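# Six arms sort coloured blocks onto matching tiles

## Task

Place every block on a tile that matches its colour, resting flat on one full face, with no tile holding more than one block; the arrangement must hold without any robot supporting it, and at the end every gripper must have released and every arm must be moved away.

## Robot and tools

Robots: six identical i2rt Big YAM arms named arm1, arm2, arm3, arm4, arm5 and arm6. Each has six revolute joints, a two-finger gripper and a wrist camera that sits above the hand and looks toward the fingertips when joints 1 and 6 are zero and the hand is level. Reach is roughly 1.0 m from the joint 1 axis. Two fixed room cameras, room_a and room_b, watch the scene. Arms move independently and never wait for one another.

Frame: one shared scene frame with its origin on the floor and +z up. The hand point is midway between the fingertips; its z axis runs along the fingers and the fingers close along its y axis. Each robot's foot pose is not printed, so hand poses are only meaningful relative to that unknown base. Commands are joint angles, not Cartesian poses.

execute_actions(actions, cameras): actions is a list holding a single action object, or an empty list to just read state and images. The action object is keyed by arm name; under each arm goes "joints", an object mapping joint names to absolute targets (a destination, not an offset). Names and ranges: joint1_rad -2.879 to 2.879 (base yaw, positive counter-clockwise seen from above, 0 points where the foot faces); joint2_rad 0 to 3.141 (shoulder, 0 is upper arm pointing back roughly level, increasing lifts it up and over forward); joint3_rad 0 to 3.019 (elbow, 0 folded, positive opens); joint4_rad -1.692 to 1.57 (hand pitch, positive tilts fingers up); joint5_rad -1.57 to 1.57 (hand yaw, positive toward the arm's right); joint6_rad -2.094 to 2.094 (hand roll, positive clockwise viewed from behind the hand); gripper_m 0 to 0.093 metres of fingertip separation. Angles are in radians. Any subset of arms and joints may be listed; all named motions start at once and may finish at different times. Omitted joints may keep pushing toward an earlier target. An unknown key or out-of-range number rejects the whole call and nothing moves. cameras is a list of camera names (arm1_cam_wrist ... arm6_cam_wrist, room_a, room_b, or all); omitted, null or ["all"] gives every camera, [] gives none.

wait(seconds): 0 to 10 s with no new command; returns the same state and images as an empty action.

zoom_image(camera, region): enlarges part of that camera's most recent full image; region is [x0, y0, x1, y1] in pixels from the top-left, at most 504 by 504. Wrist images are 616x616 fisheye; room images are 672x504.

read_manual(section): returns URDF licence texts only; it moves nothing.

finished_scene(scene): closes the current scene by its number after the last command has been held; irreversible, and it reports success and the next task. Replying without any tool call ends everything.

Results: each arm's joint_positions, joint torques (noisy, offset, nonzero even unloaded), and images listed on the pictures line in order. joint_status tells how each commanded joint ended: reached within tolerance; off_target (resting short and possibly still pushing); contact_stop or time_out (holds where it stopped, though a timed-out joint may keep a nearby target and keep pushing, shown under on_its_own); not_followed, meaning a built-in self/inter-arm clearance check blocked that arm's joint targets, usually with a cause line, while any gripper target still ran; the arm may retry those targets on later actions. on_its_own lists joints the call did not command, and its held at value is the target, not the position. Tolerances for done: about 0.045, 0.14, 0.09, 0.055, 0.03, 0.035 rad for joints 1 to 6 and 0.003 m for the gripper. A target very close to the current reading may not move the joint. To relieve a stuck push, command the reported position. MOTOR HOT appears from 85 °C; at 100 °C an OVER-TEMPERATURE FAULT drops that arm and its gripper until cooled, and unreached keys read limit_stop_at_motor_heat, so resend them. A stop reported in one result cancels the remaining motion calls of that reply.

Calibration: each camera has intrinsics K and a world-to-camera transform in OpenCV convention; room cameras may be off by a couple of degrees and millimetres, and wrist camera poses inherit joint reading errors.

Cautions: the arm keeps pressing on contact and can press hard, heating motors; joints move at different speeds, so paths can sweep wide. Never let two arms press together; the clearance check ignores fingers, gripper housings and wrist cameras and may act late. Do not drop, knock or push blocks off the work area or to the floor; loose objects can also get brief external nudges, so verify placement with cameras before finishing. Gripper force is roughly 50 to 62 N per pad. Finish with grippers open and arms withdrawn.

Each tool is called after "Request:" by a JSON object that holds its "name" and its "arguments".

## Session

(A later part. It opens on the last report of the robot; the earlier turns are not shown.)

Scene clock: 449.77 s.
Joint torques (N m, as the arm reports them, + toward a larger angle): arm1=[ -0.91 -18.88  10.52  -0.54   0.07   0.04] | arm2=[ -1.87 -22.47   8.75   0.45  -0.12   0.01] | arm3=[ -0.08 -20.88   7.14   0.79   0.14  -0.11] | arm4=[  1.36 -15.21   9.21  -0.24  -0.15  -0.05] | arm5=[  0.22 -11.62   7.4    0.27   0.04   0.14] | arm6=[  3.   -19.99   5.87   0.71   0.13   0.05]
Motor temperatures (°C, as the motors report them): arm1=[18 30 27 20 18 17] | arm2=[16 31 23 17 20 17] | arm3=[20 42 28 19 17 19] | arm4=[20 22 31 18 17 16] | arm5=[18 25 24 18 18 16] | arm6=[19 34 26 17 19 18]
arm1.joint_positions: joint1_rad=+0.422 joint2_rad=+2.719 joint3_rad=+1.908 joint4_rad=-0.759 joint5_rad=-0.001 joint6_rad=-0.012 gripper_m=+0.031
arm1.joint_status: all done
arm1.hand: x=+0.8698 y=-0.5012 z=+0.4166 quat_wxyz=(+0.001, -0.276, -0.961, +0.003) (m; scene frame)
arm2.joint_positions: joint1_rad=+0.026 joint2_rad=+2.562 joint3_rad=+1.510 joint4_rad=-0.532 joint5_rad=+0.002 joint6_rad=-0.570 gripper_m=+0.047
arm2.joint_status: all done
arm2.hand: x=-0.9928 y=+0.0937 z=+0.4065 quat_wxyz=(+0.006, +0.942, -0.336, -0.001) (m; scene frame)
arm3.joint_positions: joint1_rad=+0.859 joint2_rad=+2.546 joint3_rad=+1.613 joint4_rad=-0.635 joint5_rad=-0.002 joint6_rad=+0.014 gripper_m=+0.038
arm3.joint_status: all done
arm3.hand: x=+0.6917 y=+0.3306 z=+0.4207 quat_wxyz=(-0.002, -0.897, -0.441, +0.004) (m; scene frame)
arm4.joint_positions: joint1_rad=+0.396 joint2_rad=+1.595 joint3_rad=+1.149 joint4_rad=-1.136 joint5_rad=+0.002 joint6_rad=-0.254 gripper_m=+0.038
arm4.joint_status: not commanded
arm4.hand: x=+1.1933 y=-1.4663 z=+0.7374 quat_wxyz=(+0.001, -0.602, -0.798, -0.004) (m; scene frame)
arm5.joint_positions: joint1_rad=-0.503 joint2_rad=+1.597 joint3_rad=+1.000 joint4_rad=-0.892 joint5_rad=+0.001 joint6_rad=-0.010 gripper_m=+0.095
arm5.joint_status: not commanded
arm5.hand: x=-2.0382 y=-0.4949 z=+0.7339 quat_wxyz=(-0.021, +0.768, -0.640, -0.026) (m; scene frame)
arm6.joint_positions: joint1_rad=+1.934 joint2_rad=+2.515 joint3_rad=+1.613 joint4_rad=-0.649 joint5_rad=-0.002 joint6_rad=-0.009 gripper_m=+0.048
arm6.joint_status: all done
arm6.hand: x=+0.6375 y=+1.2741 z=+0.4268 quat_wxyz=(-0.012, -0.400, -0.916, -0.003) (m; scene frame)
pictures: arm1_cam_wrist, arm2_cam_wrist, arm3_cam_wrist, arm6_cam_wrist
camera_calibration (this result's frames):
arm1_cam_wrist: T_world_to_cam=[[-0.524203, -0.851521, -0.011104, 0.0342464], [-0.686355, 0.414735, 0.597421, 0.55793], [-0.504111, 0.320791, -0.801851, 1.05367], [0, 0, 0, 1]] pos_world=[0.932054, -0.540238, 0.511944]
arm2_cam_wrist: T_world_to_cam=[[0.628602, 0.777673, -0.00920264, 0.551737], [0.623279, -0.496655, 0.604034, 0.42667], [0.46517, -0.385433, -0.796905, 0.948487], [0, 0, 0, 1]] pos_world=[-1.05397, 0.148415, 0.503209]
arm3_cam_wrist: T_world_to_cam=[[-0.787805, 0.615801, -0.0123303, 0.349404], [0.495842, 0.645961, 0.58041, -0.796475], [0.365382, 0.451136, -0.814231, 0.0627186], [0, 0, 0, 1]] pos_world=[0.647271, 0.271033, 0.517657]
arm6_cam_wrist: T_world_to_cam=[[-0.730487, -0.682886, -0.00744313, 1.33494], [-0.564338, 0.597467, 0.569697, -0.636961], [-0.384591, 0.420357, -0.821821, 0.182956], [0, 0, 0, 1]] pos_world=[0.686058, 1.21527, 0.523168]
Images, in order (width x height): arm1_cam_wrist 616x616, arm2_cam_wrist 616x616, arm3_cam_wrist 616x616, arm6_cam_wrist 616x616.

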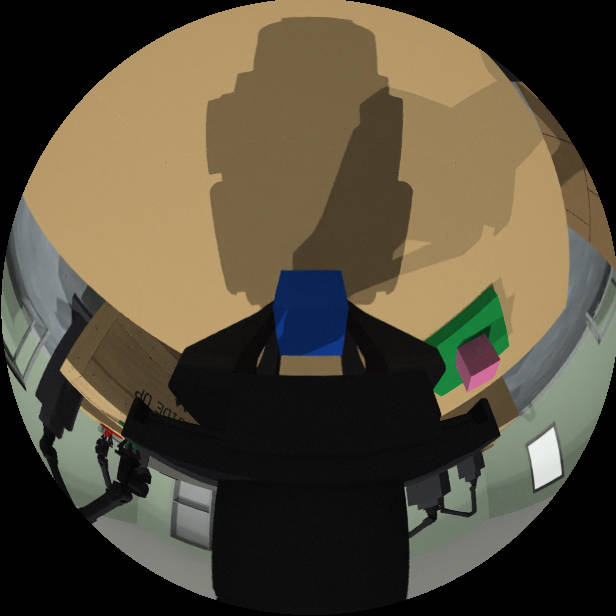

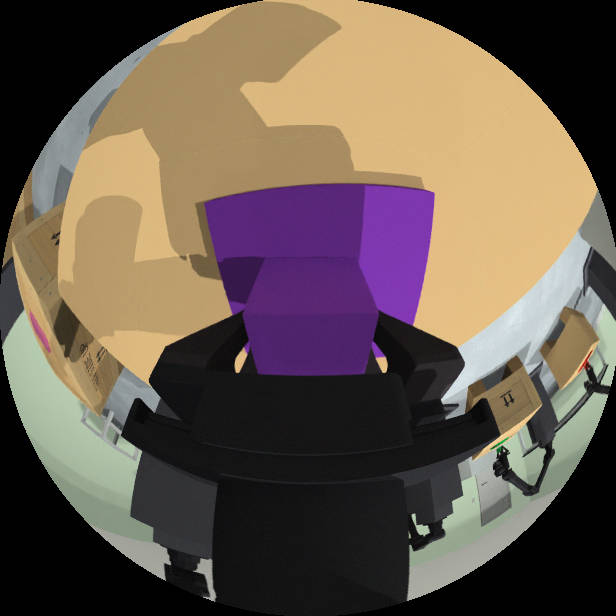

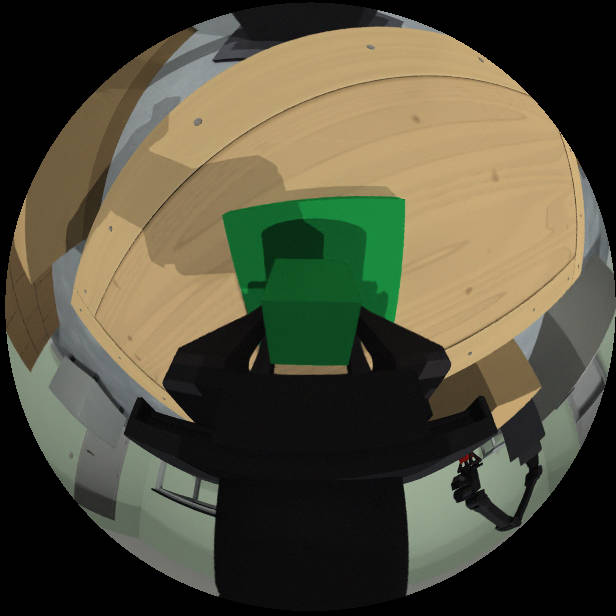

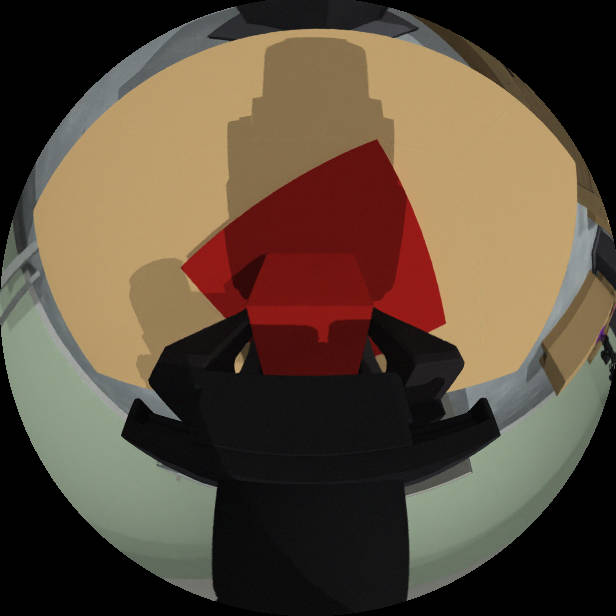

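Request:
{"name": "execute_actions", "arguments": {"actions": [{"arm1":{"joints":{"joint2_rad":2.775,"joint4_rad":-0.73}},"arm2":{"joints":{"gripper_m":0.093}},"arm3":{"joints":{"joint2_rad":2.585}},"arm6":{"joints":{"joint2_rad":2.575,"joint4_rad":-0.61}}}], "cameras": ["arm1_cam_wrist","arm2_cam_wrist","arm3_cam_wrist","arm6_cam_wrist"]}}

Scene clock: 456.77 s.
Joint torques (N m, as the arm reports them, + toward a larger angle): arm1=[ -0.97 -17.88   9.97   0.92   0.08   0.04] | arm2=[ -2.06 -22.42   8.81   0.37  -0.12  -0.01] | arm3=[ -0.45 -21.24   7.05   0.69   0.15  -0.1 ] | arm4=[  1.33 -15.13   9.2   -0.25  -0.16  -0.05] | arm5=[  0.21 -11.61   7.41   0.28   0.04   0.14] | arm6=[  3.03 -17.89   5.73   0.66   0.06   0.05]
Motor temperatures (°C, as the motors report them): arm1=[18 30 28 20 18 17] | arm2=[16 31 23 17 20 17] | arm3=[20 42 28 19 17 19] | arm4=[20 22 31 18 17 16] | arm5=[18 25 24 18 18 16] | arm6=[19 33 26 17 19 18]
arm1.joint_positions: joint1_rad=+0.422 joint2_rad=+2.734 joint3_rad=+1.914 joint4_rad=-0.747 joint5_rad=-0.001 joint6_rad=-0.012 gripper_m=+0.031
arm1.joint_status: all done
arm1.hand: x=+0.8693 y=-0.5010 z=+0.4085 quat_wxyz=(+0.000, -0.276, -0.961, +0.003) (m; scene frame)
arm2.joint_positions: joint1_rad=+0.026 joint2_rad=+2.562 joint3_rad=+1.510 joint4_rad=-0.532 joint5_rad=+0.002 joint6_rad=-0.570 gripper_m=+0.093
arm2.joint_status: all done
arm2.hand: x=-0.9928 y=+0.0937 z=+0.4065 quat_wxyz=(+0.006, +0.942, -0.336, -0.001) (m; scene frame)
arm3.joint_positions: joint1_rad=+0.859 joint2_rad=+2.567 joint3_rad=+1.613 joint4_rad=-0.634 joint5_rad=-0.002 joint6_rad=+0.014 gripper_m=+0.038
arm3.joint_status: all done
arm3.hand: x=+0.6966 y=+0.3371 z=+0.4085 quat_wxyz=(+0.002, -0.897, -0.441, -0.005) (m; scene frame)
arm4.joint_positions: joint1_rad=+0.396 joint2_rad=+1.595 joint3_rad=+1.149 joint4_rad=-1.136 joint5_rad=+0.002 joint6_rad=-0.254 gripper_m=+0.038
arm4.joint_status: not commanded
arm4.hand: x=+1.1933 y=-1.4663 z=+0.7374 quat_wxyz=(+0.001, -0.602, -0.798, -0.004) (m; scene frame)
arm5.joint_positions: joint1_rad=-0.503 joint2_rad=+1.597 joint3_rad=+1.000 joint4_rad=-0.892 joint5_rad=+0.001 joint6_rad=-0.010 gripper_m=+0.095
arm5.joint_status: not commanded
arm5.hand: x=-2.0382 y=-0.4949 z=+0.7339 quat_wxyz=(-0.021, +0.768, -0.640, -0.026) (m; scene frame)
arm6.joint_positions: joint1_rad=+1.934 joint2_rad=+2.533 joint3_rad=+1.613 joint4_rad=-0.621 joint5_rad=+0.000 joint6_rad=-0.009 gripper_m=+0.048
arm6.joint_status: all done
arm6.hand: x=+0.6376 y=+1.2740 z=+0.4165 quat_wxyz=(-0.016, -0.400, -0.916, +0.000) (m; scene frame)
pictures: arm1_cam_wrist, arm2_cam_wrist, arm3_cam_wrist, arm6_cam_wrist
camera_calibration (this result's frames):
arm1_cam_wrist: T_world_to_cam=[[-0.524162, -0.851547, -0.0110496, 0.0340366], [-0.687702, 0.415584, 0.595278, 0.564821], [-0.502315, 0.319621, -0.803444, 1.04536], [0, 0, 0, 1]] pos_world=[0.931369, -0.539866, 0.504038]
arm2_cam_wrist: T_world_to_cam=[[0.628602, 0.777673, -0.00920264, 0.551737], [0.623279, -0.496655, 0.604034, 0.42667], [0.46517, -0.385433, -0.796905, 0.948487], [0, 0, 0, 1]] pos_world=[-1.05397, 0.148415, 0.503209]
arm3_cam_wrist: T_world_to_cam=[[-0.787642, 0.616017, -0.0119274, 0.348722], [0.48886, 0.636606, 0.596447, -0.794549], [0.375015, 0.463956, -0.802564, 0.0323536], [0, 0, 0, 1]] pos_world=[0.650958, 0.275986, 0.504032]
arm6_cam_wrist: T_world_to_cam=[[-0.730833, -0.682534, -0.0054186, 1.33383], [-0.56713, 0.602807, 0.561237, -0.632461], [-0.379797, 0.413244, -0.827637, 0.183023], [0, 0, 0, 1]] pos_world=[0.68563, 1.216, 0.513665]
Images, in order (width x height): arm1_cam_wrist 616x616, arm2_cam_wrist 616x616, arm3_cam_wrist 616x616, arm6_cam_wrist 616x616.

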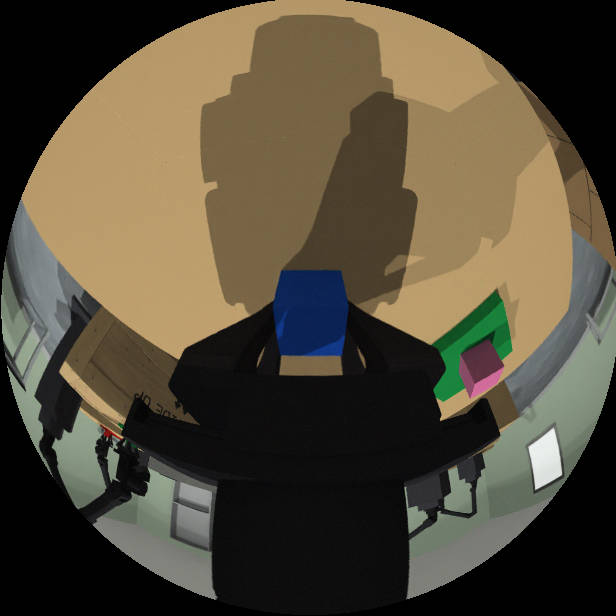

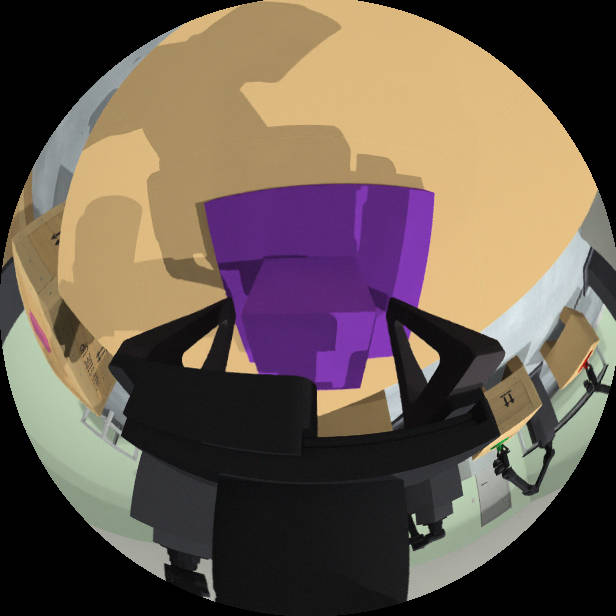

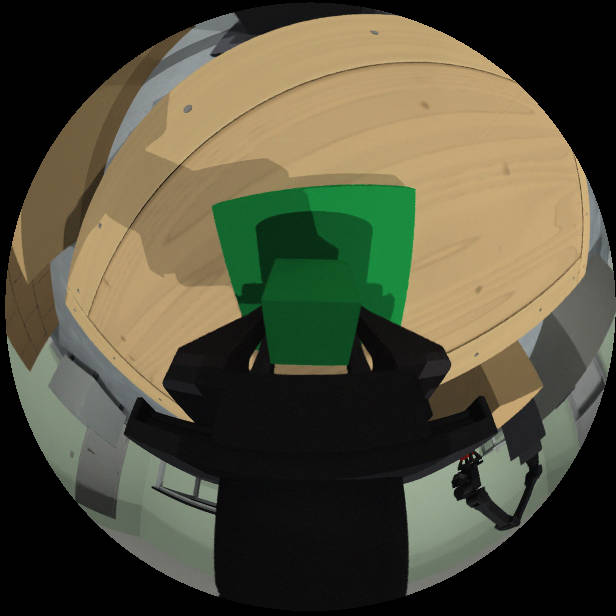

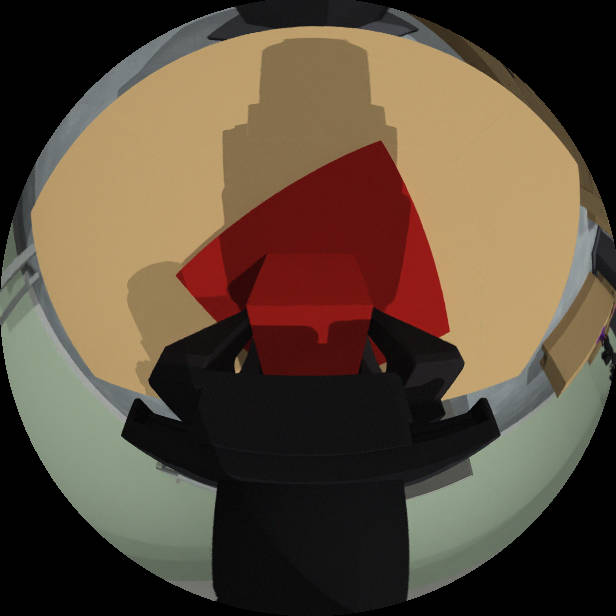

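Request:
{"name": "execute_actions", "arguments": {"actions": [{"arm1":{"joints":{"gripper_m":0.093,"joint2_rad":2.75}},"arm2":{"joints":{"joint2_rad":2.28,"joint4_rad":-0.8}},"arm3":{"joints":{"gripper_m":0.093}},"arm6":{"joints":{"gripper_m":0.093,"joint2_rad":2.54}}}], "cameras": ["arm1_cam_wrist","arm2_cam_wrist","arm3_cam_wrist","arm6_cam_wrist"]}}

Scene clock: 468.60 s.
Joint torques (N m, as the arm reports them, + toward a larger angle): arm1=[ -0.92 -19.31   9.92   0.93   0.08   0.04] | arm2=[ -2.1  -23.41   9.32  -0.11  -0.11   0.02] | arm3=[ -0.26 -20.87   7.14   0.67   0.14  -0.12] | arm4=[  1.33 -15.13   9.2   -0.23  -0.16  -0.06] | arm5=[  0.26 -11.58   7.4    0.27   0.04   0.14] | arm6=[  2.92 -20.46   5.69   0.58   0.06   0.06]
Motor temperatures (°C, as the motors report them): arm1=[18 30 28 20 18 17] | arm2=[16 31 23 17 20 17] | arm3=[20 42 28 19 17 19] | arm4=[20 22 31 18 17 16] | arm5=[18 25 24 18 18 16] | arm6=[19 33 26 17 19 18]
arm1.joint_positions: joint1_rad=+0.422 joint2_rad=+2.734 joint3_rad=+1.914 joint4_rad=-0.747 joint5_rad=-0.001 joint6_rad=-0.012 gripper_m=+0.093
arm1.joint_status: all done
arm1.hand: x=+0.8693 y=-0.5010 z=+0.4085 quat_wxyz=(+0.000, -0.276, -0.961, +0.003) (m; scene frame)
arm2.joint_positions: joint1_rad=+0.026 joint2_rad=+2.283 joint3_rad=+1.528 joint4_rad=-0.794 joint5_rad=+0.002 joint6_rad=-0.570 gripper_m=+0.093
arm2.joint_status: all done
arm2.hand: x=-1.0038 y=+0.1333 z=+0.5678 quat_wxyz=(-0.007, +0.942, -0.336, -0.011) (m; scene frame)
arm3.joint_positions: joint1_rad=+0.859 joint2_rad=+2.567 joint3_rad=+1.613 joint4_rad=-0.634 joint5_rad=-0.002 joint6_rad=+0.014 gripper_m=+0.093
arm3.joint_status: all done
arm3.hand: x=+0.6966 y=+0.3371 z=+0.4085 quat_wxyz=(+0.002, -0.897, -0.441, -0.005) (m; scene frame)
arm4.joint_positions: joint1_rad=+0.396 joint2_rad=+1.595 joint3_rad=+1.149 joint4_rad=-1.136 joint5_rad=+0.002 joint6_rad=-0.254 gripper_m=+0.038
arm4.joint_status: not commanded
arm4.hand: x=+1.1933 y=-1.4663 z=+0.7374 quat_wxyz=(+0.001, -0.602, -0.798, -0.004) (m; scene frame)
arm5.joint_positions: joint1_rad=-0.503 joint2_rad=+1.597 joint3_rad=+1.000 joint4_rad=-0.892 joint5_rad=+0.001 joint6_rad=-0.010 gripper_m=+0.095
arm5.joint_status: not commanded
arm5.hand: x=-2.0382 y=-0.4949 z=+0.7339 quat_wxyz=(-0.021, +0.768, -0.640, -0.026) (m; scene frame)
arm6.joint_positions: joint1_rad=+1.934 joint2_rad=+2.533 joint3_rad=+1.613 joint4_rad=-0.621 joint5_rad=+0.000 joint6_rad=-0.009 gripper_m=+0.093
arm6.joint_status: all done
arm6.hand: x=+0.6378 y=+1.2738 z=+0.4167 quat_wxyz=(-0.016, -0.400, -0.916, +0.000) (m; scene frame)
pictures: arm1_cam_wrist, arm2_cam_wrist, arm3_cam_wrist, arm6_cam_wrist
camera_calibration (this result's frames):
arm1_cam_wrist: T_world_to_cam=[[-0.524487, -0.851347, -0.0110503, 0.0344194], [-0.687544, 0.415847, 0.595277, 0.564816], [-0.502192, 0.319812, -0.803445, 1.04535], [0, 0, 0, 1]] pos_world=[0.931354, -0.539889, 0.504039]
arm2_cam_wrist: T_world_to_cam=[[0.6289, 0.777431, 0.00923961, 0.519281], [0.629348, -0.516014, 0.581077, 0.377421], [0.456515, -0.359624, -0.813796, 1.0949], [0, 0, 0, 1]] pos_world=[-1.06394, 0.184801, 0.666914]
arm3_cam_wrist: T_world_to_cam=[[-0.787642, 0.616017, -0.0119274, 0.348722], [0.48886, 0.636606, 0.596447, -0.794549], [0.375015, 0.463956, -0.802564, 0.0323536], [0, 0, 0, 1]] pos_world=[0.650958, 0.275986, 0.504032]
arm6_cam_wrist: T_world_to_cam=[[-0.730837, -0.68253, -0.00540884, 1.33382], [-0.567412, 0.603129, 0.560606, -0.632355], [-0.379368, 0.412781, -0.828065, 0.183842], [0, 0, 0, 1]] pos_world=[0.68574, 1.21588, 0.513949]
Images, in order (width x height): arm1_cam_wrist 616x616, arm2_cam_wrist 616x616, arm3_cam_wrist 616x616, arm6_cam_wrist 616x616.

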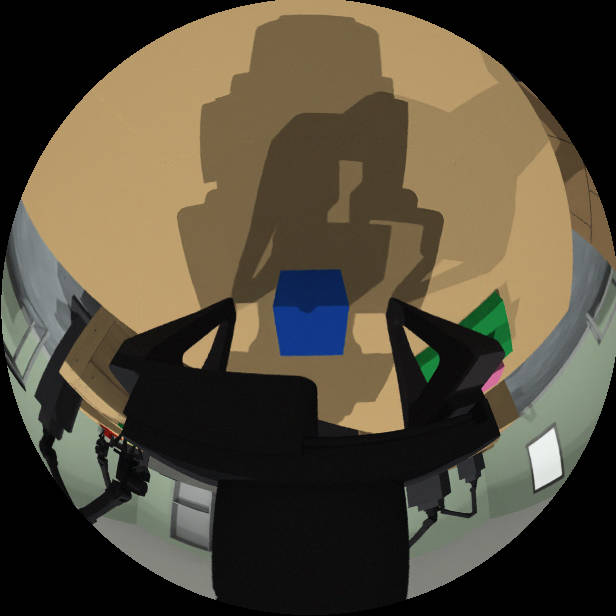

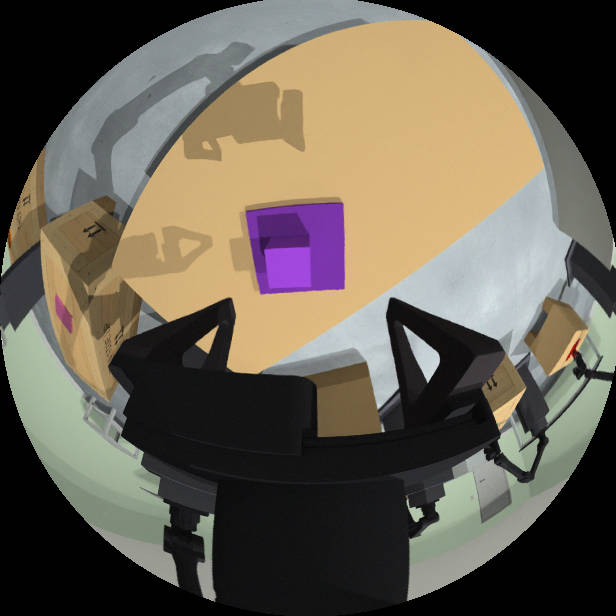

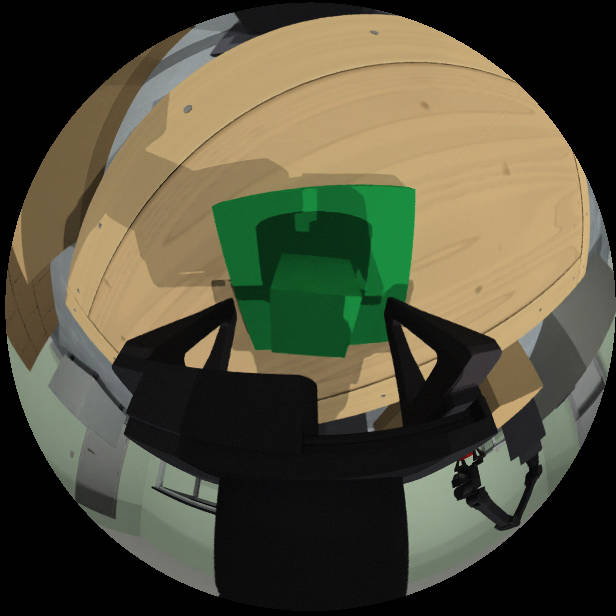

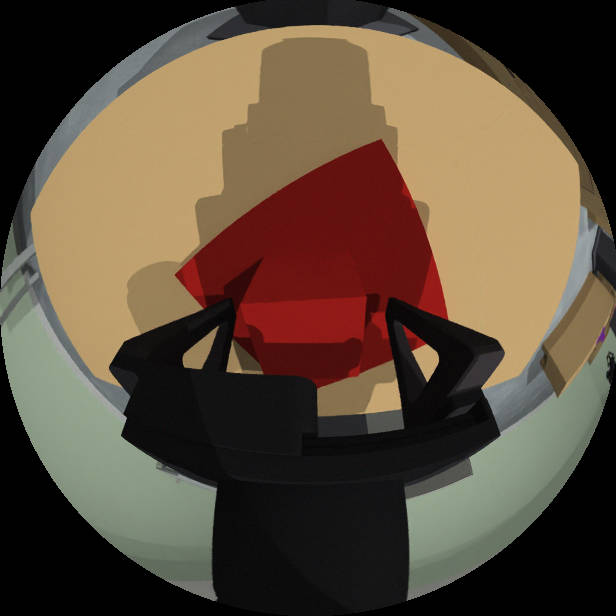

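Request:
{"name": "execute_actions", "arguments": {"actions": [{"arm1":{"joints":{"joint2_rad":2.56,"joint4_rad":-0.9,"joint6_rad":0.5}},"arm2":{"joints":{"joint1_rad":-1.57,"joint2_rad":2.14,"joint3_rad":1.17,"joint4_rad":-0.59,"joint6_rad":0}},"arm3":{"joints":{"joint2_rad":2.2,"joint4_rad":-0.95}},"arm6":{"joints":{"joint2_rad":2.2,"joint4_rad":-0.95}}}], "cameras": ["arm1_cam_wrist","arm2_cam_wrist","arm3_cam_wrist","arm6_cam_wrist"]}}

Scene clock: 483.53 s.
Joint torques (N m, as the arm reports them, + toward a larger angle): arm1=[ -0.94 -20.53  10.13  -0.44   0.12   0.06] | arm2=[ -1.55 -20.11   5.63   0.09   0.02   0.23] | arm3=[ -0.52 -21.15   7.7    0.11   0.17  -0.11] | arm4=[  1.33 -15.2    9.19  -0.25  -0.16  -0.06] | arm5=[  0.22 -11.61   7.4    0.28   0.04   0.13] | arm6=[  3.03 -18.64   7.76  -0.27   0.06   0.05]
Motor temperatures (°C, as the motors report them): arm1=[18 31 29 20 18 17] | arm2=[16 31 23 17 20 17] | arm3=[20 43 28 19 17 19] | arm4=[20 22 31 18 17 16] | arm5=[18 25 24 18 18 16] | arm6=[19 33 26 17 19 18]
arm1.joint_positions: joint1_rad=+0.422 joint2_rad=+2.543 joint3_rad=+1.930 joint4_rad=-0.884 joint5_rad=-0.001 joint6_rad=+0.485 gripper_m=+0.093
arm1.joint_status: all done
arm1.hand: x=+0.9084 y=-0.5250 z=+0.5382 quat_wxyz=(-0.036, -0.504, -0.863, +0.005) (m; scene frame)
arm2.joint_positions: joint1_rad=-1.574 joint2_rad=+2.145 joint3_rad=+1.178 joint4_rad=-0.590 joint5_rad=-0.001 joint6_rad=-0.010 gripper_m=+0.093
arm2.joint_status: all done
arm2.hand: x=-0.3324 y=-0.2983 z=+0.5460 quat_wxyz=(-0.001, +0.148, -0.989, -0.002) (m; scene frame)
arm3.joint_positions: joint1_rad=+0.859 joint2_rad=+2.186 joint3_rad=+1.635 joint4_rad=-0.943 joint5_rad=-0.002 joint6_rad=+0.014 gripper_m=+0.093
arm3.joint_status: all done
arm3.hand: x=+0.6698 y=+0.3008 z=+0.6420 quat_wxyz=(-0.019, -0.897, -0.441, +0.037) (m; scene frame)
arm4.joint_positions: joint1_rad=+0.396 joint2_rad=+1.595 joint3_rad=+1.149 joint4_rad=-1.136 joint5_rad=+0.002 joint6_rad=-0.254 gripper_m=+0.038
arm4.joint_status: not commanded
arm4.hand: x=+1.1933 y=-1.4663 z=+0.7374 quat_wxyz=(+0.001, -0.602, -0.798, -0.004) (m; scene frame)
arm5.joint_positions: joint1_rad=-0.503 joint2_rad=+1.597 joint3_rad=+1.000 joint4_rad=-0.892 joint5_rad=+0.001 joint6_rad=-0.010 gripper_m=+0.095
arm5.joint_status: not commanded
arm5.hand: x=-2.0382 y=-0.4949 z=+0.7339 quat_wxyz=(-0.021, +0.768, -0.640, -0.026) (m; scene frame)
arm6.joint_positions: joint1_rad=+1.934 joint2_rad=+2.179 joint3_rad=+1.614 joint4_rad=-0.937 joint5_rad=+0.000 joint6_rad=-0.009 gripper_m=+0.093
arm6.joint_status: all done
arm6.hand: x=+0.6515 y=+1.2547 z=+0.6276 quat_wxyz=(-0.034, -0.400, -0.916, +0.008) (m; scene frame)
pictures: arm1_cam_wrist, arm2_cam_wrist, arm3_cam_wrist, arm6_cam_wrist
camera_calibration (this result's frames):
arm1_cam_wrist: T_world_to_cam=[[-0.865181, -0.499454, -0.0448053, 0.54828], [-0.441226, 0.715755, 0.541308, 0.487226], [-0.238289, 0.488099, -0.83963, 1.04498], [0, 0, 0, 1]] pos_world=[0.938346, -0.584949, 0.638225]
arm2_cam_wrist: T_world_to_cam=[[0.297589, -0.954693, -0.00139897, -0.188268], [-0.763533, -0.238881, 0.599961, -0.645813], [-0.573113, -0.177474, -0.800028, 0.319963], [0, 0, 0, 1]] pos_world=[-0.253698, -0.277226, 0.643178]
arm3_cam_wrist: T_world_to_cam=[[-0.788452, 0.614942, -0.0137768, 0.354842], [0.520052, 0.678414, 0.518941, -0.881285], [0.328465, 0.401995, -0.854699, 0.329951], [0, 0, 0, 1]] pos_world=[0.629713, 0.24703, 0.744232]
arm6_cam_wrist: T_world_to_cam=[[-0.731041, -0.682316, -0.00492177, 1.33151], [-0.581231, 0.618927, 0.528299, -0.721788], [-0.357421, 0.389069, -0.849044, 0.40016], [0, 0, 0, 1]] pos_world=[0.696887, 1.19955, 0.727626]
Images, in order (width x height): arm1_cam_wrist 616x616, arm2_cam_wrist 616x616, arm3_cam_wrist 616x616, arm6_cam_wrist 616x616.

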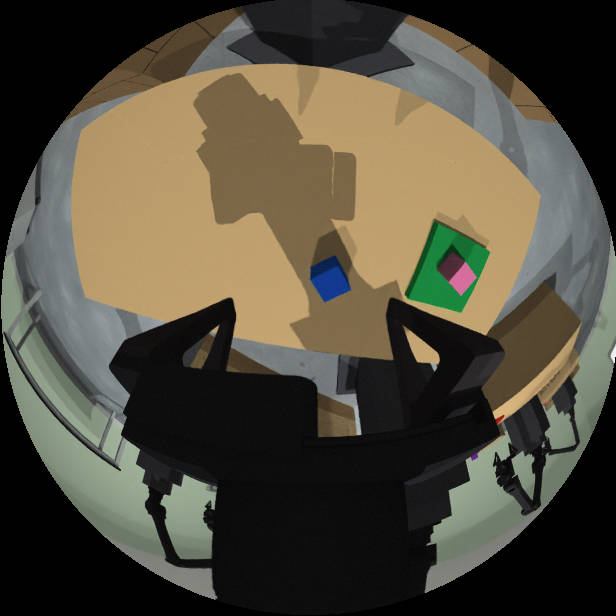

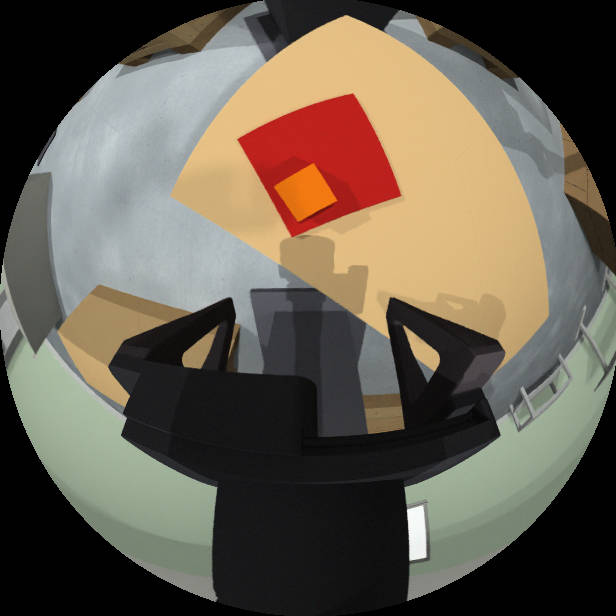

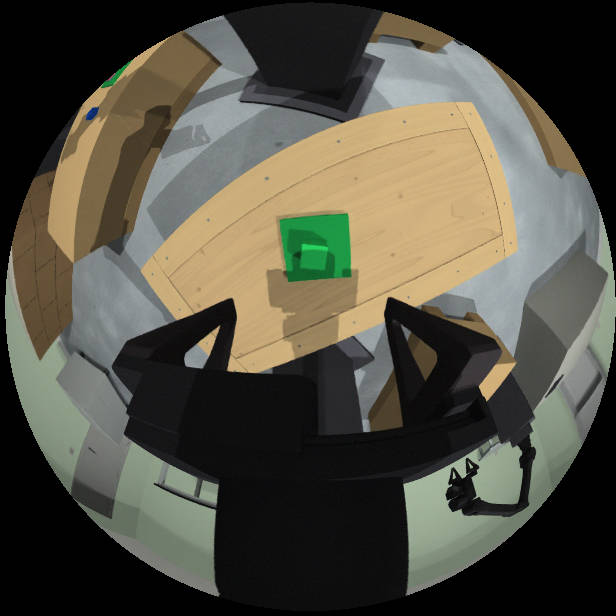

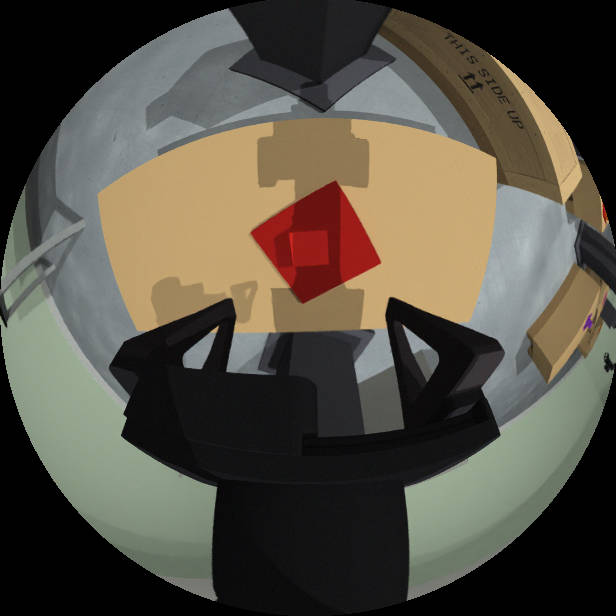

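Request:
{"name": "execute_actions", "arguments": {"actions": [{"arm1":{"joints":{"joint1_rad":0.185,"joint2_rad":2.545,"joint3_rad":1.675,"joint4_rad":-0.71,"joint6_rad":0.76}},"arm2":{"joints":{"joint2_rad":2.39,"joint3_rad":1.42,"joint4_rad":-0.56,"joint6_rad":-0.51}},"arm3":{"joints":{"joint1_rad":0.2,"joint2_rad":1.6,"joint3_rad":1.1}},"arm6":{"joints":{"joint1_rad":1.0,"joint2_rad":1.6,"joint3_rad":1.1}}}], "cameras": ["arm1_cam_wrist","arm2_cam_wrist"]}}

Scene clock: 500.77 s.
Joint torques (N m, as the arm reports them, + toward a larger angle): arm1=[ -0.77 -19.28   5.83   0.85   0.04   0.06] | arm2=[ -1.72 -23.17   9.17   0.27  -0.04  -0.02] | arm3=[  1.2  -11.91   7.42   0.39  -0.03  -0.12] | arm4=[  1.36 -15.2    9.21  -0.25  -0.15  -0.06] | arm5=[  0.22 -11.59   7.4    0.28   0.03   0.14] | arm6=[  2.01 -11.31   7.38  -0.06  -0.02   0.05]
Motor temperatures (°C, as the motors report them): arm1=[18 32 29 20 18 17] | arm2=[16 30 22 17 20 17] | arm3=[20 43 29 19 17 19] | arm4=[20 22 32 18 17 16] | arm5=[18 25 24 18 18 16] | arm6=[19 33 27 17 19 18]
arm1.joint_positions: joint1_rad=+0.188 joint2_rad=+2.541 joint3_rad=+1.678 joint4_rad=-0.728 joint5_rad=+0.001 joint6_rad=+0.746 gripper_m=+0.093
arm1.joint_status: all done
arm1.hand: x=+0.7426 y=-0.5888 z=+0.4687 quat_wxyz=(+0.011, -0.700, -0.714, +0.004) (m; scene frame)
arm2.joint_positions: joint1_rad=-1.574 joint2_rad=+2.404 joint3_rad=+1.387 joint4_rad=-0.564 joint5_rad=-0.001 joint6_rad=-0.498 gripper_m=+0.093
arm2.joint_status: all done
arm2.hand: x=-0.2939 y=-0.2866 z=+0.4584 quat_wxyz=(+0.010, +0.383, -0.924, -0.003) (m; scene frame)
arm3.joint_positions: joint1_rad=+0.194 joint2_rad=+1.584 joint3_rad=+1.104 joint4_rad=-0.944 joint5_rad=+0.002 joint6_rad=+0.012 gripper_m=+0.093
arm3.joint_status: all done
arm3.hand: x=+0.6008 y=+0.6923 z=+0.7742 quat_wxyz=(-0.011, -0.989, -0.124, +0.076) (m; scene frame)
arm4.joint_positions: joint1_rad=+0.396 joint2_rad=+1.595 joint3_rad=+1.149 joint4_rad=-1.136 joint5_rad=+0.002 joint6_rad=-0.254 gripper_m=+0.038
arm4.joint_status: not commanded
arm4.hand: x=+1.1933 y=-1.4663 z=+0.7374 quat_wxyz=(+0.001, -0.602, -0.798, -0.004) (m; scene frame)
arm5.joint_positions: joint1_rad=-0.503 joint2_rad=+1.597 joint3_rad=+1.000 joint4_rad=-0.892 joint5_rad=+0.001 joint6_rad=-0.010 gripper_m=+0.095
arm5.joint_status: not commanded
arm5.hand: x=-2.0382 y=-0.4949 z=+0.7339 quat_wxyz=(-0.021, +0.768, -0.640, -0.026) (m; scene frame)
arm6.joint_positions: joint1_rad=+1.002 joint2_rad=+1.580 joint3_rad=+1.107 joint4_rad=-0.938 joint5_rad=+0.002 joint6_rad=-0.009 gripper_m=+0.093
arm6.joint_status: all done
arm6.hand: x=+0.1324 y=+1.2589 z=+0.7620 quat_wxyz=(-0.049, -0.768, -0.637, +0.056) (m; scene frame)
pictures: arm1_cam_wrist, arm2_cam_wrist
camera_calibration (this result's frames):
arm1_cam_wrist: T_world_to_cam=[[-0.999618, -0.0274008, 0.00347253, 0.72504], [-0.0197338, 0.796501, 0.604315, 0.202406], [-0.0193246, 0.604016, -0.796738, 0.863759], [0, 0, 0, 1]] pos_world=[0.74545, -0.663074, 0.563354]
arm2_cam_wrist: T_world_to_cam=[[0.710344, -0.703765, -0.011243, 0.00908824], [-0.549743, -0.564715, 0.615532, -0.598727], [-0.439539, -0.431059, -0.788032, 0.23514], [0, 0, 0, 1]] pos_world=[-0.232248, -0.230355, 0.553936]
Images, in order (width x height): arm1_cam_wrist 616x616, arm2_cam_wrist 616x616.

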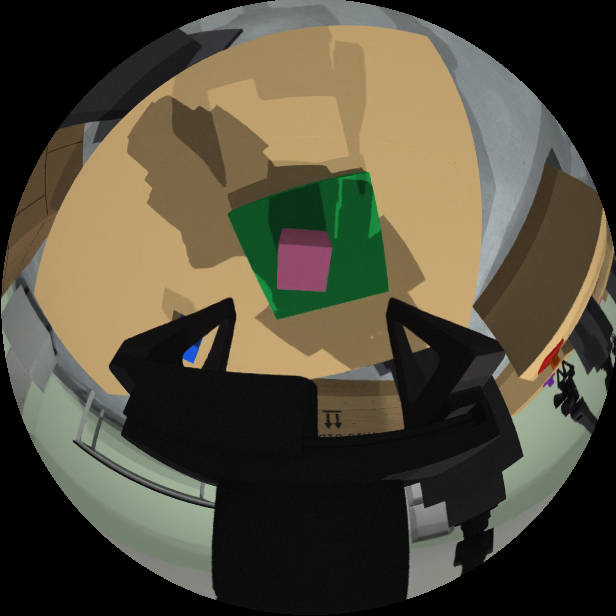

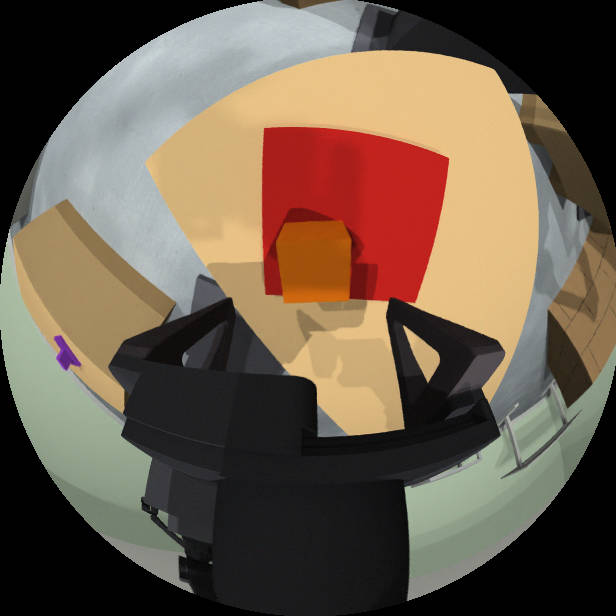

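Request:
{"name": "execute_actions", "arguments": {"actions": [{"arm1":{"joints":{"joint2_rad":2.67,"joint3_rad":1.77,"joint4_rad":-0.642,"joint6_rad":0.83}},"arm2":{"joints":{"joint1_rad":-1.55,"joint2_rad":2.515,"joint3_rad":1.515,"joint4_rad":-0.523}}}], "cameras": ["arm1_cam_wrist","arm2_cam_wrist"]}}

Scene clock: 517.30 s.
Joint torques (N m, as the arm reports them, + toward a larger angle): arm1=[ -0.67 -18.83   8.29   0.68   0.04   0.06] | arm2=[ -0.93 -23.4    7.79   0.23  -0.04  -0.01] | arm3=[  0.98 -12.24   7.4    0.37  -0.05  -0.1 ] | arm4=[  1.33 -15.14   9.21  -0.25  -0.16  -0.05] | arm5=[  0.23 -11.6    7.41   0.28   0.04   0.13] | arm6=[  2.2  -11.4    7.39  -0.06  -0.02   0.05]
Motor temperatures (°C, as the motors report them): arm1=[18 32 27 20 18 17] | arm2=[16 31 23 17 20 17] | arm3=[20 40 29 19 17 19] | arm4=[20 22 32 18 17 16] | arm5=[18 25 24 18 18 16] | arm6=[19 30 27 17 19 18]
arm1.joint_positions: joint1_rad=+0.188 joint2_rad=+2.654 joint3_rad=+1.743 joint4_rad=-0.655 joint5_rad=+0.001 joint6_rad=+0.816 gripper_m=+0.093
arm1.joint_status: all done
arm1.hand: x=+0.7480 y=-0.5950 z=+0.4171 quat_wxyz=(-0.003, -0.725, -0.689, +0.004) (m; scene frame)
arm2.joint_positions: joint1_rad=-1.564 joint2_rad=+2.522 joint3_rad=+1.496 joint4_rad=-0.526 joint5_rad=-0.001 joint6_rad=-0.499 gripper_m=+0.093
arm2.joint_status: all done
arm2.hand: x=-0.2712 y=-0.2735 z=+0.4166 quat_wxyz=(-0.004, +0.388, -0.922, -0.002) (m; scene frame)
arm3.joint_positions: joint1_rad=+0.194 joint2_rad=+1.584 joint3_rad=+1.104 joint4_rad=-0.944 joint5_rad=+0.002 joint6_rad=+0.012 gripper_m=+0.093
arm3.joint_status: not commanded
arm3.hand: x=+0.6008 y=+0.6923 z=+0.7742 quat_wxyz=(-0.011, -0.989, -0.124, +0.076) (m; scene frame)
arm4.joint_positions: joint1_rad=+0.396 joint2_rad=+1.595 joint3_rad=+1.149 joint4_rad=-1.136 joint5_rad=+0.002 joint6_rad=-0.254 gripper_m=+0.038
arm4.joint_status: not commanded
arm4.hand: x=+1.1933 y=-1.4663 z=+0.7374 quat_wxyz=(+0.001, -0.602, -0.798, -0.004) (m; scene frame)
arm5.joint_positions: joint1_rad=-0.503 joint2_rad=+1.597 joint3_rad=+1.000 joint4_rad=-0.892 joint5_rad=+0.001 joint6_rad=-0.010 gripper_m=+0.095
arm5.joint_status: not commanded
arm5.hand: x=-2.0382 y=-0.4949 z=+0.7339 quat_wxyz=(-0.021, +0.768, -0.640, -0.026) (m; scene frame)
arm6.joint_positions: joint1_rad=+1.002 joint2_rad=+1.580 joint3_rad=+1.107 joint4_rad=-0.938 joint5_rad=+0.002 joint6_rad=-0.009 gripper_m=+0.093
arm6.joint_status: not commanded
arm6.hand: x=+0.1324 y=+1.2589 z=+0.7620 quat_wxyz=(-0.049, -0.768, -0.637, +0.056) (m; scene frame)
pictures: arm1_cam_wrist, arm2_cam_wrist
camera_calibration (this result's frames):
arm1_cam_wrist: T_world_to_cam=[[-0.998986, 0.0424607, -0.014939, 0.779178], [0.0255473, 0.808106, 0.588483, 0.218193], [0.0370597, 0.587505, -0.808372, 0.779356], [0, 0, 0, 1]] pos_world=[0.743931, -0.667283, 0.513246]
arm2_cam_wrist: T_world_to_cam=[[0.718121, -0.695913, 0.0028419, 0.0000148849], [-0.560533, -0.575991, 0.595011, -0.550573], [-0.412439, -0.428883, -0.803713, 0.232284], [0, 0, 0, 1]] pos_world=[-0.212822, -0.217492, 0.514286]
Images, in order (width x height): arm1_cam_wrist 616x616, arm2_cam_wrist 616x616.

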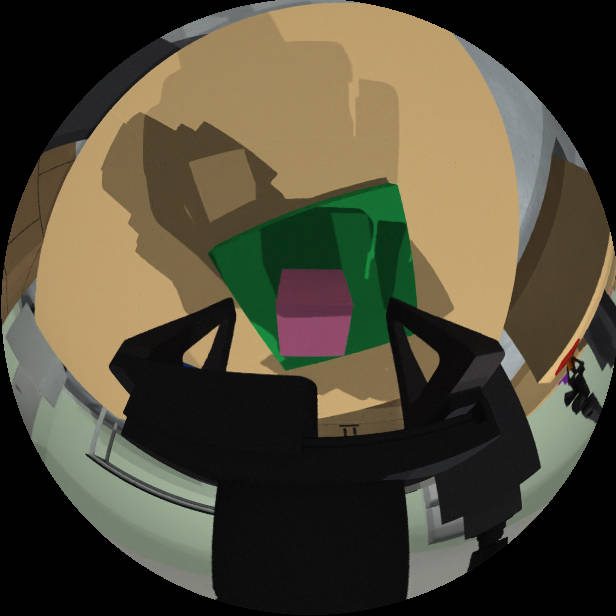

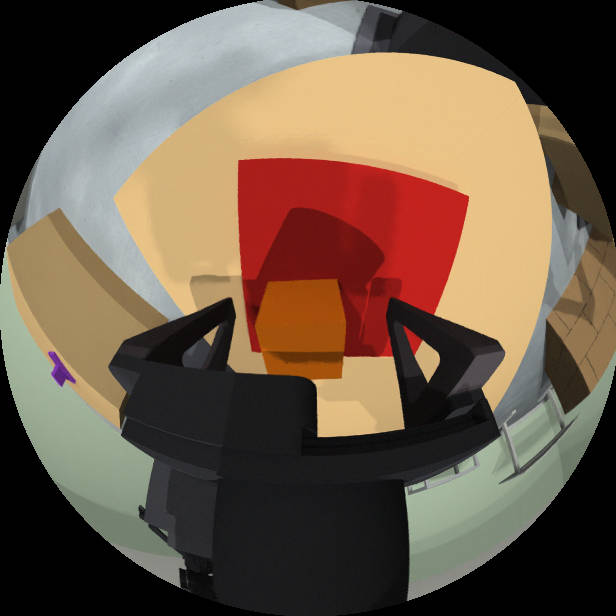

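Request:
{"name": "execute_actions", "arguments": {"actions": [{"arm1":{"joints":{"gripper_m":0.015}},"arm2":{"joints":{"joint3_rad":1.462}},"arm4":{"joints":{"joint1_rad":-0.9}}}], "cameras": ["arm2_cam_wrist"]}}

Request:
{"name": "execute_actions", "arguments": {"actions": [{"arm1":{"joints":{"joint2_rad":2.4,"joint4_rad":-0.9}},"arm2":{"joints":{"gripper_m":0.02}}}], "cameras": ["arm1_cam_wrist","arm2_cam_wrist"]}}

Scene clock: 530.50 s.
Joint torques (N m, as the arm reports them, + toward a larger angle): arm1=[ -0.59 -18.82   8.18   0.59   0.18   0.05] | arm2=[ -1.04 -22.92   5.29   0.23  -0.03  -0.02] | arm3=[  0.88 -12.03   7.37   0.32  -0.04  -0.13] | arm4=[  1.59 -15.36   9.14  -0.27  -0.1   -0.06] | arm5=[  0.24 -11.61   7.4    0.28   0.04   0.14] | arm6=[  2.18 -11.33   7.37  -0.06  -0.02   0.05]
Motor temperatures (°C, as the motors report them): arm1=[18 32 27 20 18 17] | arm2=[16 31 22 17 20 17] | arm3=[20 39 29 19 17 19] | arm4=[20 22 32 18 17 16] | arm5=[18 25 24 18 18 16] | arm6=[19 29 28 17 19 18]
arm1.joint_positions: joint1_rad=+0.188 joint2_rad=+2.654 joint3_rad=+1.744 joint4_rad=-0.652 joint5_rad=-0.003 joint6_rad=+0.817 gripper_m=+0.031
arm1.joint_status: gripper_m off_target (ended at +0.031, target +0.015)
arm1.hand: x=+0.7492 y=-0.5953 z=+0.4173 quat_wxyz=(-0.005, -0.725, -0.689, +0.002) (m; scene frame)
arm2.joint_positions: joint1_rad=-1.564 joint2_rad=+2.522 joint3_rad=+1.465 joint4_rad=-0.526 joint5_rad=-0.001 joint6_rad=-0.499 gripper_m=+0.093
arm2.joint_status: all done
arm2.hand: x=-0.2880 y=-0.2787 z=+0.4109 quat_wxyz=(+0.011, +0.388, -0.922, -0.003) (m; scene frame)
arm3.joint_positions: joint1_rad=+0.194 joint2_rad=+1.584 joint3_rad=+1.104 joint4_rad=-0.944 joint5_rad=+0.002 joint6_rad=+0.012 gripper_m=+0.093
arm3.joint_status: not commanded
arm3.hand: x=+0.6008 y=+0.6923 z=+0.7742 quat_wxyz=(-0.011, -0.989, -0.124, +0.076) (m; scene frame)
arm4.joint_positions: joint1_rad=-0.903 joint2_rad=+1.596 joint3_rad=+1.149 joint4_rad=-1.136 joint5_rad=+0.001 joint6_rad=-0.254 gripper_m=+0.038
arm4.joint_status: all done
arm4.hand: x=+0.7615 y=-1.1536 z=+0.7331 quat_wxyz=(-0.002, -0.962, -0.272, -0.008) (m; scene frame)
arm5.joint_positions: joint1_rad=-0.503 joint2_rad=+1.597 joint3_rad=+1.000 joint4_rad=-0.892 joint5_rad=+0.001 joint6_rad=-0.010 gripper_m=+0.095
arm5.joint_status: not commanded
arm5.hand: x=-2.0382 y=-0.4949 z=+0.7339 quat_wxyz=(-0.021, +0.768, -0.640, -0.026) (m; scene frame)
arm6.joint_positions: joint1_rad=+1.002 joint2_rad=+1.580 joint3_rad=+1.107 joint4_rad=-0.938 joint5_rad=+0.002 joint6_rad=-0.009 gripper_m=+0.093
arm6.joint_status: not commanded
arm6.hand: x=+0.1324 y=+1.2589 z=+0.7620 quat_wxyz=(-0.049, -0.768, -0.637, +0.056) (m; scene frame)
pictures: arm2_cam_wrist
camera_calibration (this result's frames):
arm2_cam_wrist: T_world_to_cam=[[0.718076, -0.695863, -0.0118907, 0.0146157], [-0.542788, -0.570644, 0.616235, -0.561706], [-0.435601, -0.436049, -0.787472, 0.203189], [0, 0, 0, 1]] pos_world=[-0.226873, -0.221763, 0.506323]
Images, in order (width x height): arm2_cam_wrist 616x616.

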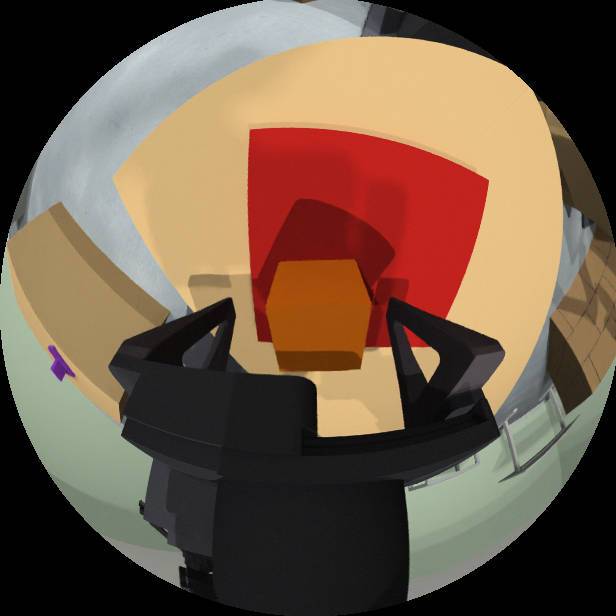

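Scene clock: 531.73 s.
Joint torques (N m, as the arm reports them, + toward a larger angle): arm1=[ -0.69 -17.98   9.19  -0.45   0.19   0.05] | arm2=[ -0.7  -23.02   5.34   0.16  -0.04   0.01] | arm3=[  1.02 -12.15   7.45   0.37  -0.05  -0.11] | arm4=[  0.72 -15.32   9.17  -0.27  -0.11  -0.05] | arm5=[  0.22 -11.62   7.4    0.29   0.04   0.14] | arm6=[  2.05 -11.36   7.36  -0.05  -0.02   0.05]
Motor temperatures (°C, as the motors report them): arm1=[18 32 28 20 18 17] | arm2=[16 31 22 17 20 17] | arm3=[20 39 29 19 17 19] | arm4=[20 22 32 18 17 16] | arm5=[18 25 24 18 18 16] | arm6=[19 29 28 17 19 18]
arm1.joint_positions: joint1_rad=+0.188 joint2_rad=+2.372 joint3_rad=+1.756 joint4_rad=-0.884 joint5_rad=-0.003 joint6_rad=+0.817 gripper_m=+0.031
arm1.joint_status: all done
arm1.hand: x=+0.7816 y=-0.6271 z=+0.5956 quat_wxyz=(-0.035, -0.724, -0.688, +0.002) (m; scene frame)
arm2.joint_positions: joint1_rad=-1.564 joint2_rad=+2.522 joint3_rad=+1.465 joint4_rad=-0.526 joint5_rad=+0.000 joint6_rad=-0.499 gripper_m=+0.041
arm2.joint_status: gripper_m off_target (ended at +0.041, target +0.020)
arm2.hand: x=-0.2880 y=-0.2787 z=+0.4109 quat_wxyz=(+0.011, +0.388, -0.922, -0.003) (m; scene frame)
arm3.joint_positions: joint1_rad=+0.194 joint2_rad=+1.584 joint3_rad=+1.104 joint4_rad=-0.944 joint5_rad=+0.002 joint6_rad=+0.012 gripper_m=+0.093
arm3.joint_status: not commanded
arm3.hand: x=+0.6008 y=+0.6923 z=+0.7742 quat_wxyz=(-0.011, -0.989, -0.124, +0.076) (m; scene frame)
arm4.joint_positions: joint1_rad=-0.903 joint2_rad=+1.596 joint3_rad=+1.149 joint4_rad=-1.136 joint5_rad=+0.001 joint6_rad=-0.254 gripper_m=+0.038
arm4.joint_status: not commanded
arm4.hand: x=+0.7615 y=-1.1536 z=+0.7331 quat_wxyz=(-0.002, -0.962, -0.272, -0.008) (m; scene frame)
arm5.joint_positions: joint1_rad=-0.503 joint2_rad=+1.597 joint3_rad=+1.000 joint4_rad=-0.892 joint5_rad=+0.001 joint6_rad=-0.010 gripper_m=+0.095
arm5.joint_status: not commanded
arm5.hand: x=-2.0382 y=-0.4949 z=+0.7339 quat_wxyz=(-0.021, +0.768, -0.640, -0.026) (m; scene frame)
arm6.joint_positions: joint1_rad=+1.002 joint2_rad=+1.580 joint3_rad=+1.107 joint4_rad=-0.938 joint5_rad=+0.002 joint6_rad=-0.009 gripper_m=+0.093
arm6.joint_status: not commanded
arm6.hand: x=+0.1324 y=+1.2589 z=+0.7620 quat_wxyz=(-0.049, -0.768, -0.637, +0.056) (m; scene frame)
pictures: arm1_cam_wrist, arm2_cam_wrist
camera_calibration (this result's frames):
arm1_cam_wrist: T_world_to_cam=[[-0.997072, 0.0408195, -0.0646662, 0.843875], [-0.00171932, 0.833441, 0.552607, 0.196797], [0.0764526, 0.5511, -0.83093, 0.901103], [0, 0, 0, 1]] pos_world=[0.77285, -0.695063, 0.694572]
arm2_cam_wrist: T_world_to_cam=[[0.718348, -0.695588, -0.0115635, 0.0145792], [-0.542634, -0.570637, 0.616378, -0.561743], [-0.435344, -0.436499, -0.787365, 0.203075], [0, 0, 0, 1]] pos_world=[-0.226887, -0.221768, 0.506309]
Images, in order (width x height): arm1_cam_wrist 616x616, arm2_cam_wrist 616x616.

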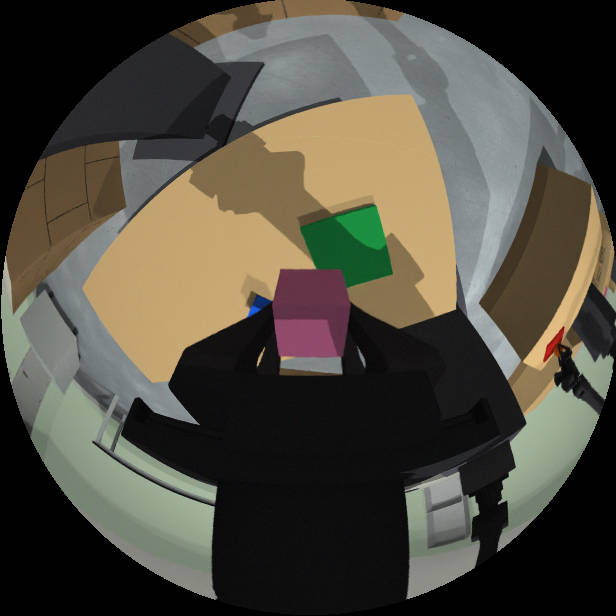

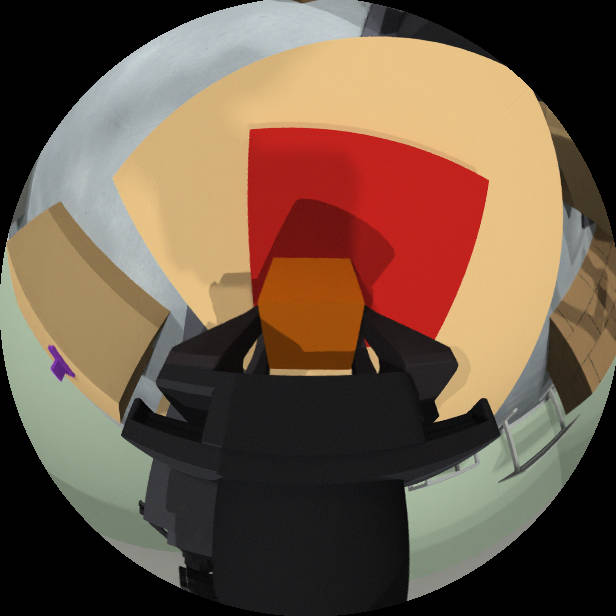

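Request:
{"name": "execute_actions", "arguments": {"actions": [{"arm1":{"joints":{"joint1_rad":-1.0,"joint2_rad":2.2,"joint3_rad":1.4,"joint4_rad":-0.77,"joint6_rad":0}},"arm2":{"joints":{"joint2_rad":2.2,"joint4_rad":-0.83}}}], "cameras": []}}

Scene clock: 543.43 s.
Joint torques (N m, as the arm reports them, + toward a larger angle): arm1=[  0.39 -18.01   5.83   0.5   -0.07  -0.23] | arm2=[ -1.02 -22.73   8.6   -0.09  -0.03  -0.01] | arm3=[  0.9  -12.17   7.36   0.29  -0.04  -0.12] | arm4=[  0.68 -15.33   9.15  -0.26  -0.12  -0.05] | arm5=[  0.25 -11.62   7.41   0.28   0.04   0.13] | arm6=[  2.29 -11.25   7.37  -0.09  -0.02   0.05]
Motor temperatures (°C, as the motors report them): arm1=[18 32 28 20 18 17] | arm2=[16 31 22 17 20 17] | arm3=[20 38 29 19 17 19] | arm4=[20 22 32 18 17 16] | arm5=[18 25 24 18 18 16] | arm6=[19 28 28 17 19 18]
arm1.joint_positions: joint1_rad=-1.009 joint2_rad=+2.207 joint3_rad=+1.410 joint4_rad=-0.778 joint5_rad=+0.002 joint6_rad=+0.015 gripper_m=+0.031
arm1.joint_status: all done
arm1.hand: x=+0.0787 y=-0.6584 z=+0.5962 quat_wxyz=(+0.001, -0.846, -0.533, +0.002) (m; scene frame)
arm2.joint_positions: joint1_rad=-1.564 joint2_rad=+2.208 joint3_rad=+1.455 joint4_rad=-0.824 joint5_rad=+0.000 joint6_rad=-0.499 gripper_m=+0.041
arm2.joint_status: all done
arm2.hand: x=-0.2628 y=-0.2718 z=+0.5812 quat_wxyz=(+0.008, +0.388, -0.922, -0.003) (m; scene frame)
arm3.joint_positions: joint1_rad=+0.194 joint2_rad=+1.584 joint3_rad=+1.104 joint4_rad=-0.944 joint5_rad=+0.002 joint6_rad=+0.012 gripper_m=+0.093
arm3.joint_status: not commanded
arm3.hand: x=+0.6008 y=+0.6923 z=+0.7742 quat_wxyz=(-0.011, -0.989, -0.124, +0.076) (m; scene frame)
arm4.joint_positions: joint1_rad=-0.903 joint2_rad=+1.596 joint3_rad=+1.149 joint4_rad=-1.136 joint5_rad=+0.001 joint6_rad=-0.254 gripper_m=+0.038
arm4.joint_status: not commanded
arm4.hand: x=+0.7615 y=-1.1536 z=+0.7331 quat_wxyz=(-0.002, -0.962, -0.272, -0.008) (m; scene frame)
arm5.joint_positions: joint1_rad=-0.503 joint2_rad=+1.597 joint3_rad=+1.000 joint4_rad=-0.892 joint5_rad=+0.001 joint6_rad=-0.010 gripper_m=+0.095
arm5.joint_status: not commanded
arm5.hand: x=-2.0382 y=-0.4949 z=+0.7339 quat_wxyz=(-0.021, +0.768, -0.640, -0.026) (m; scene frame)
arm6.joint_positions: joint1_rad=+1.002 joint2_rad=+1.580 joint3_rad=+1.107 joint4_rad=-0.938 joint5_rad=+0.002 joint6_rad=-0.009 gripper_m=+0.093
arm6.joint_status: not commanded
arm6.hand: x=+0.1324 y=+1.2589 z=+0.7620 quat_wxyz=(-0.049, -0.768, -0.637, +0.056) (m; scene frame)
pictures: none
No camera images: the call's "cameras" was empty. Leave "cameras" out to get every camera's image.


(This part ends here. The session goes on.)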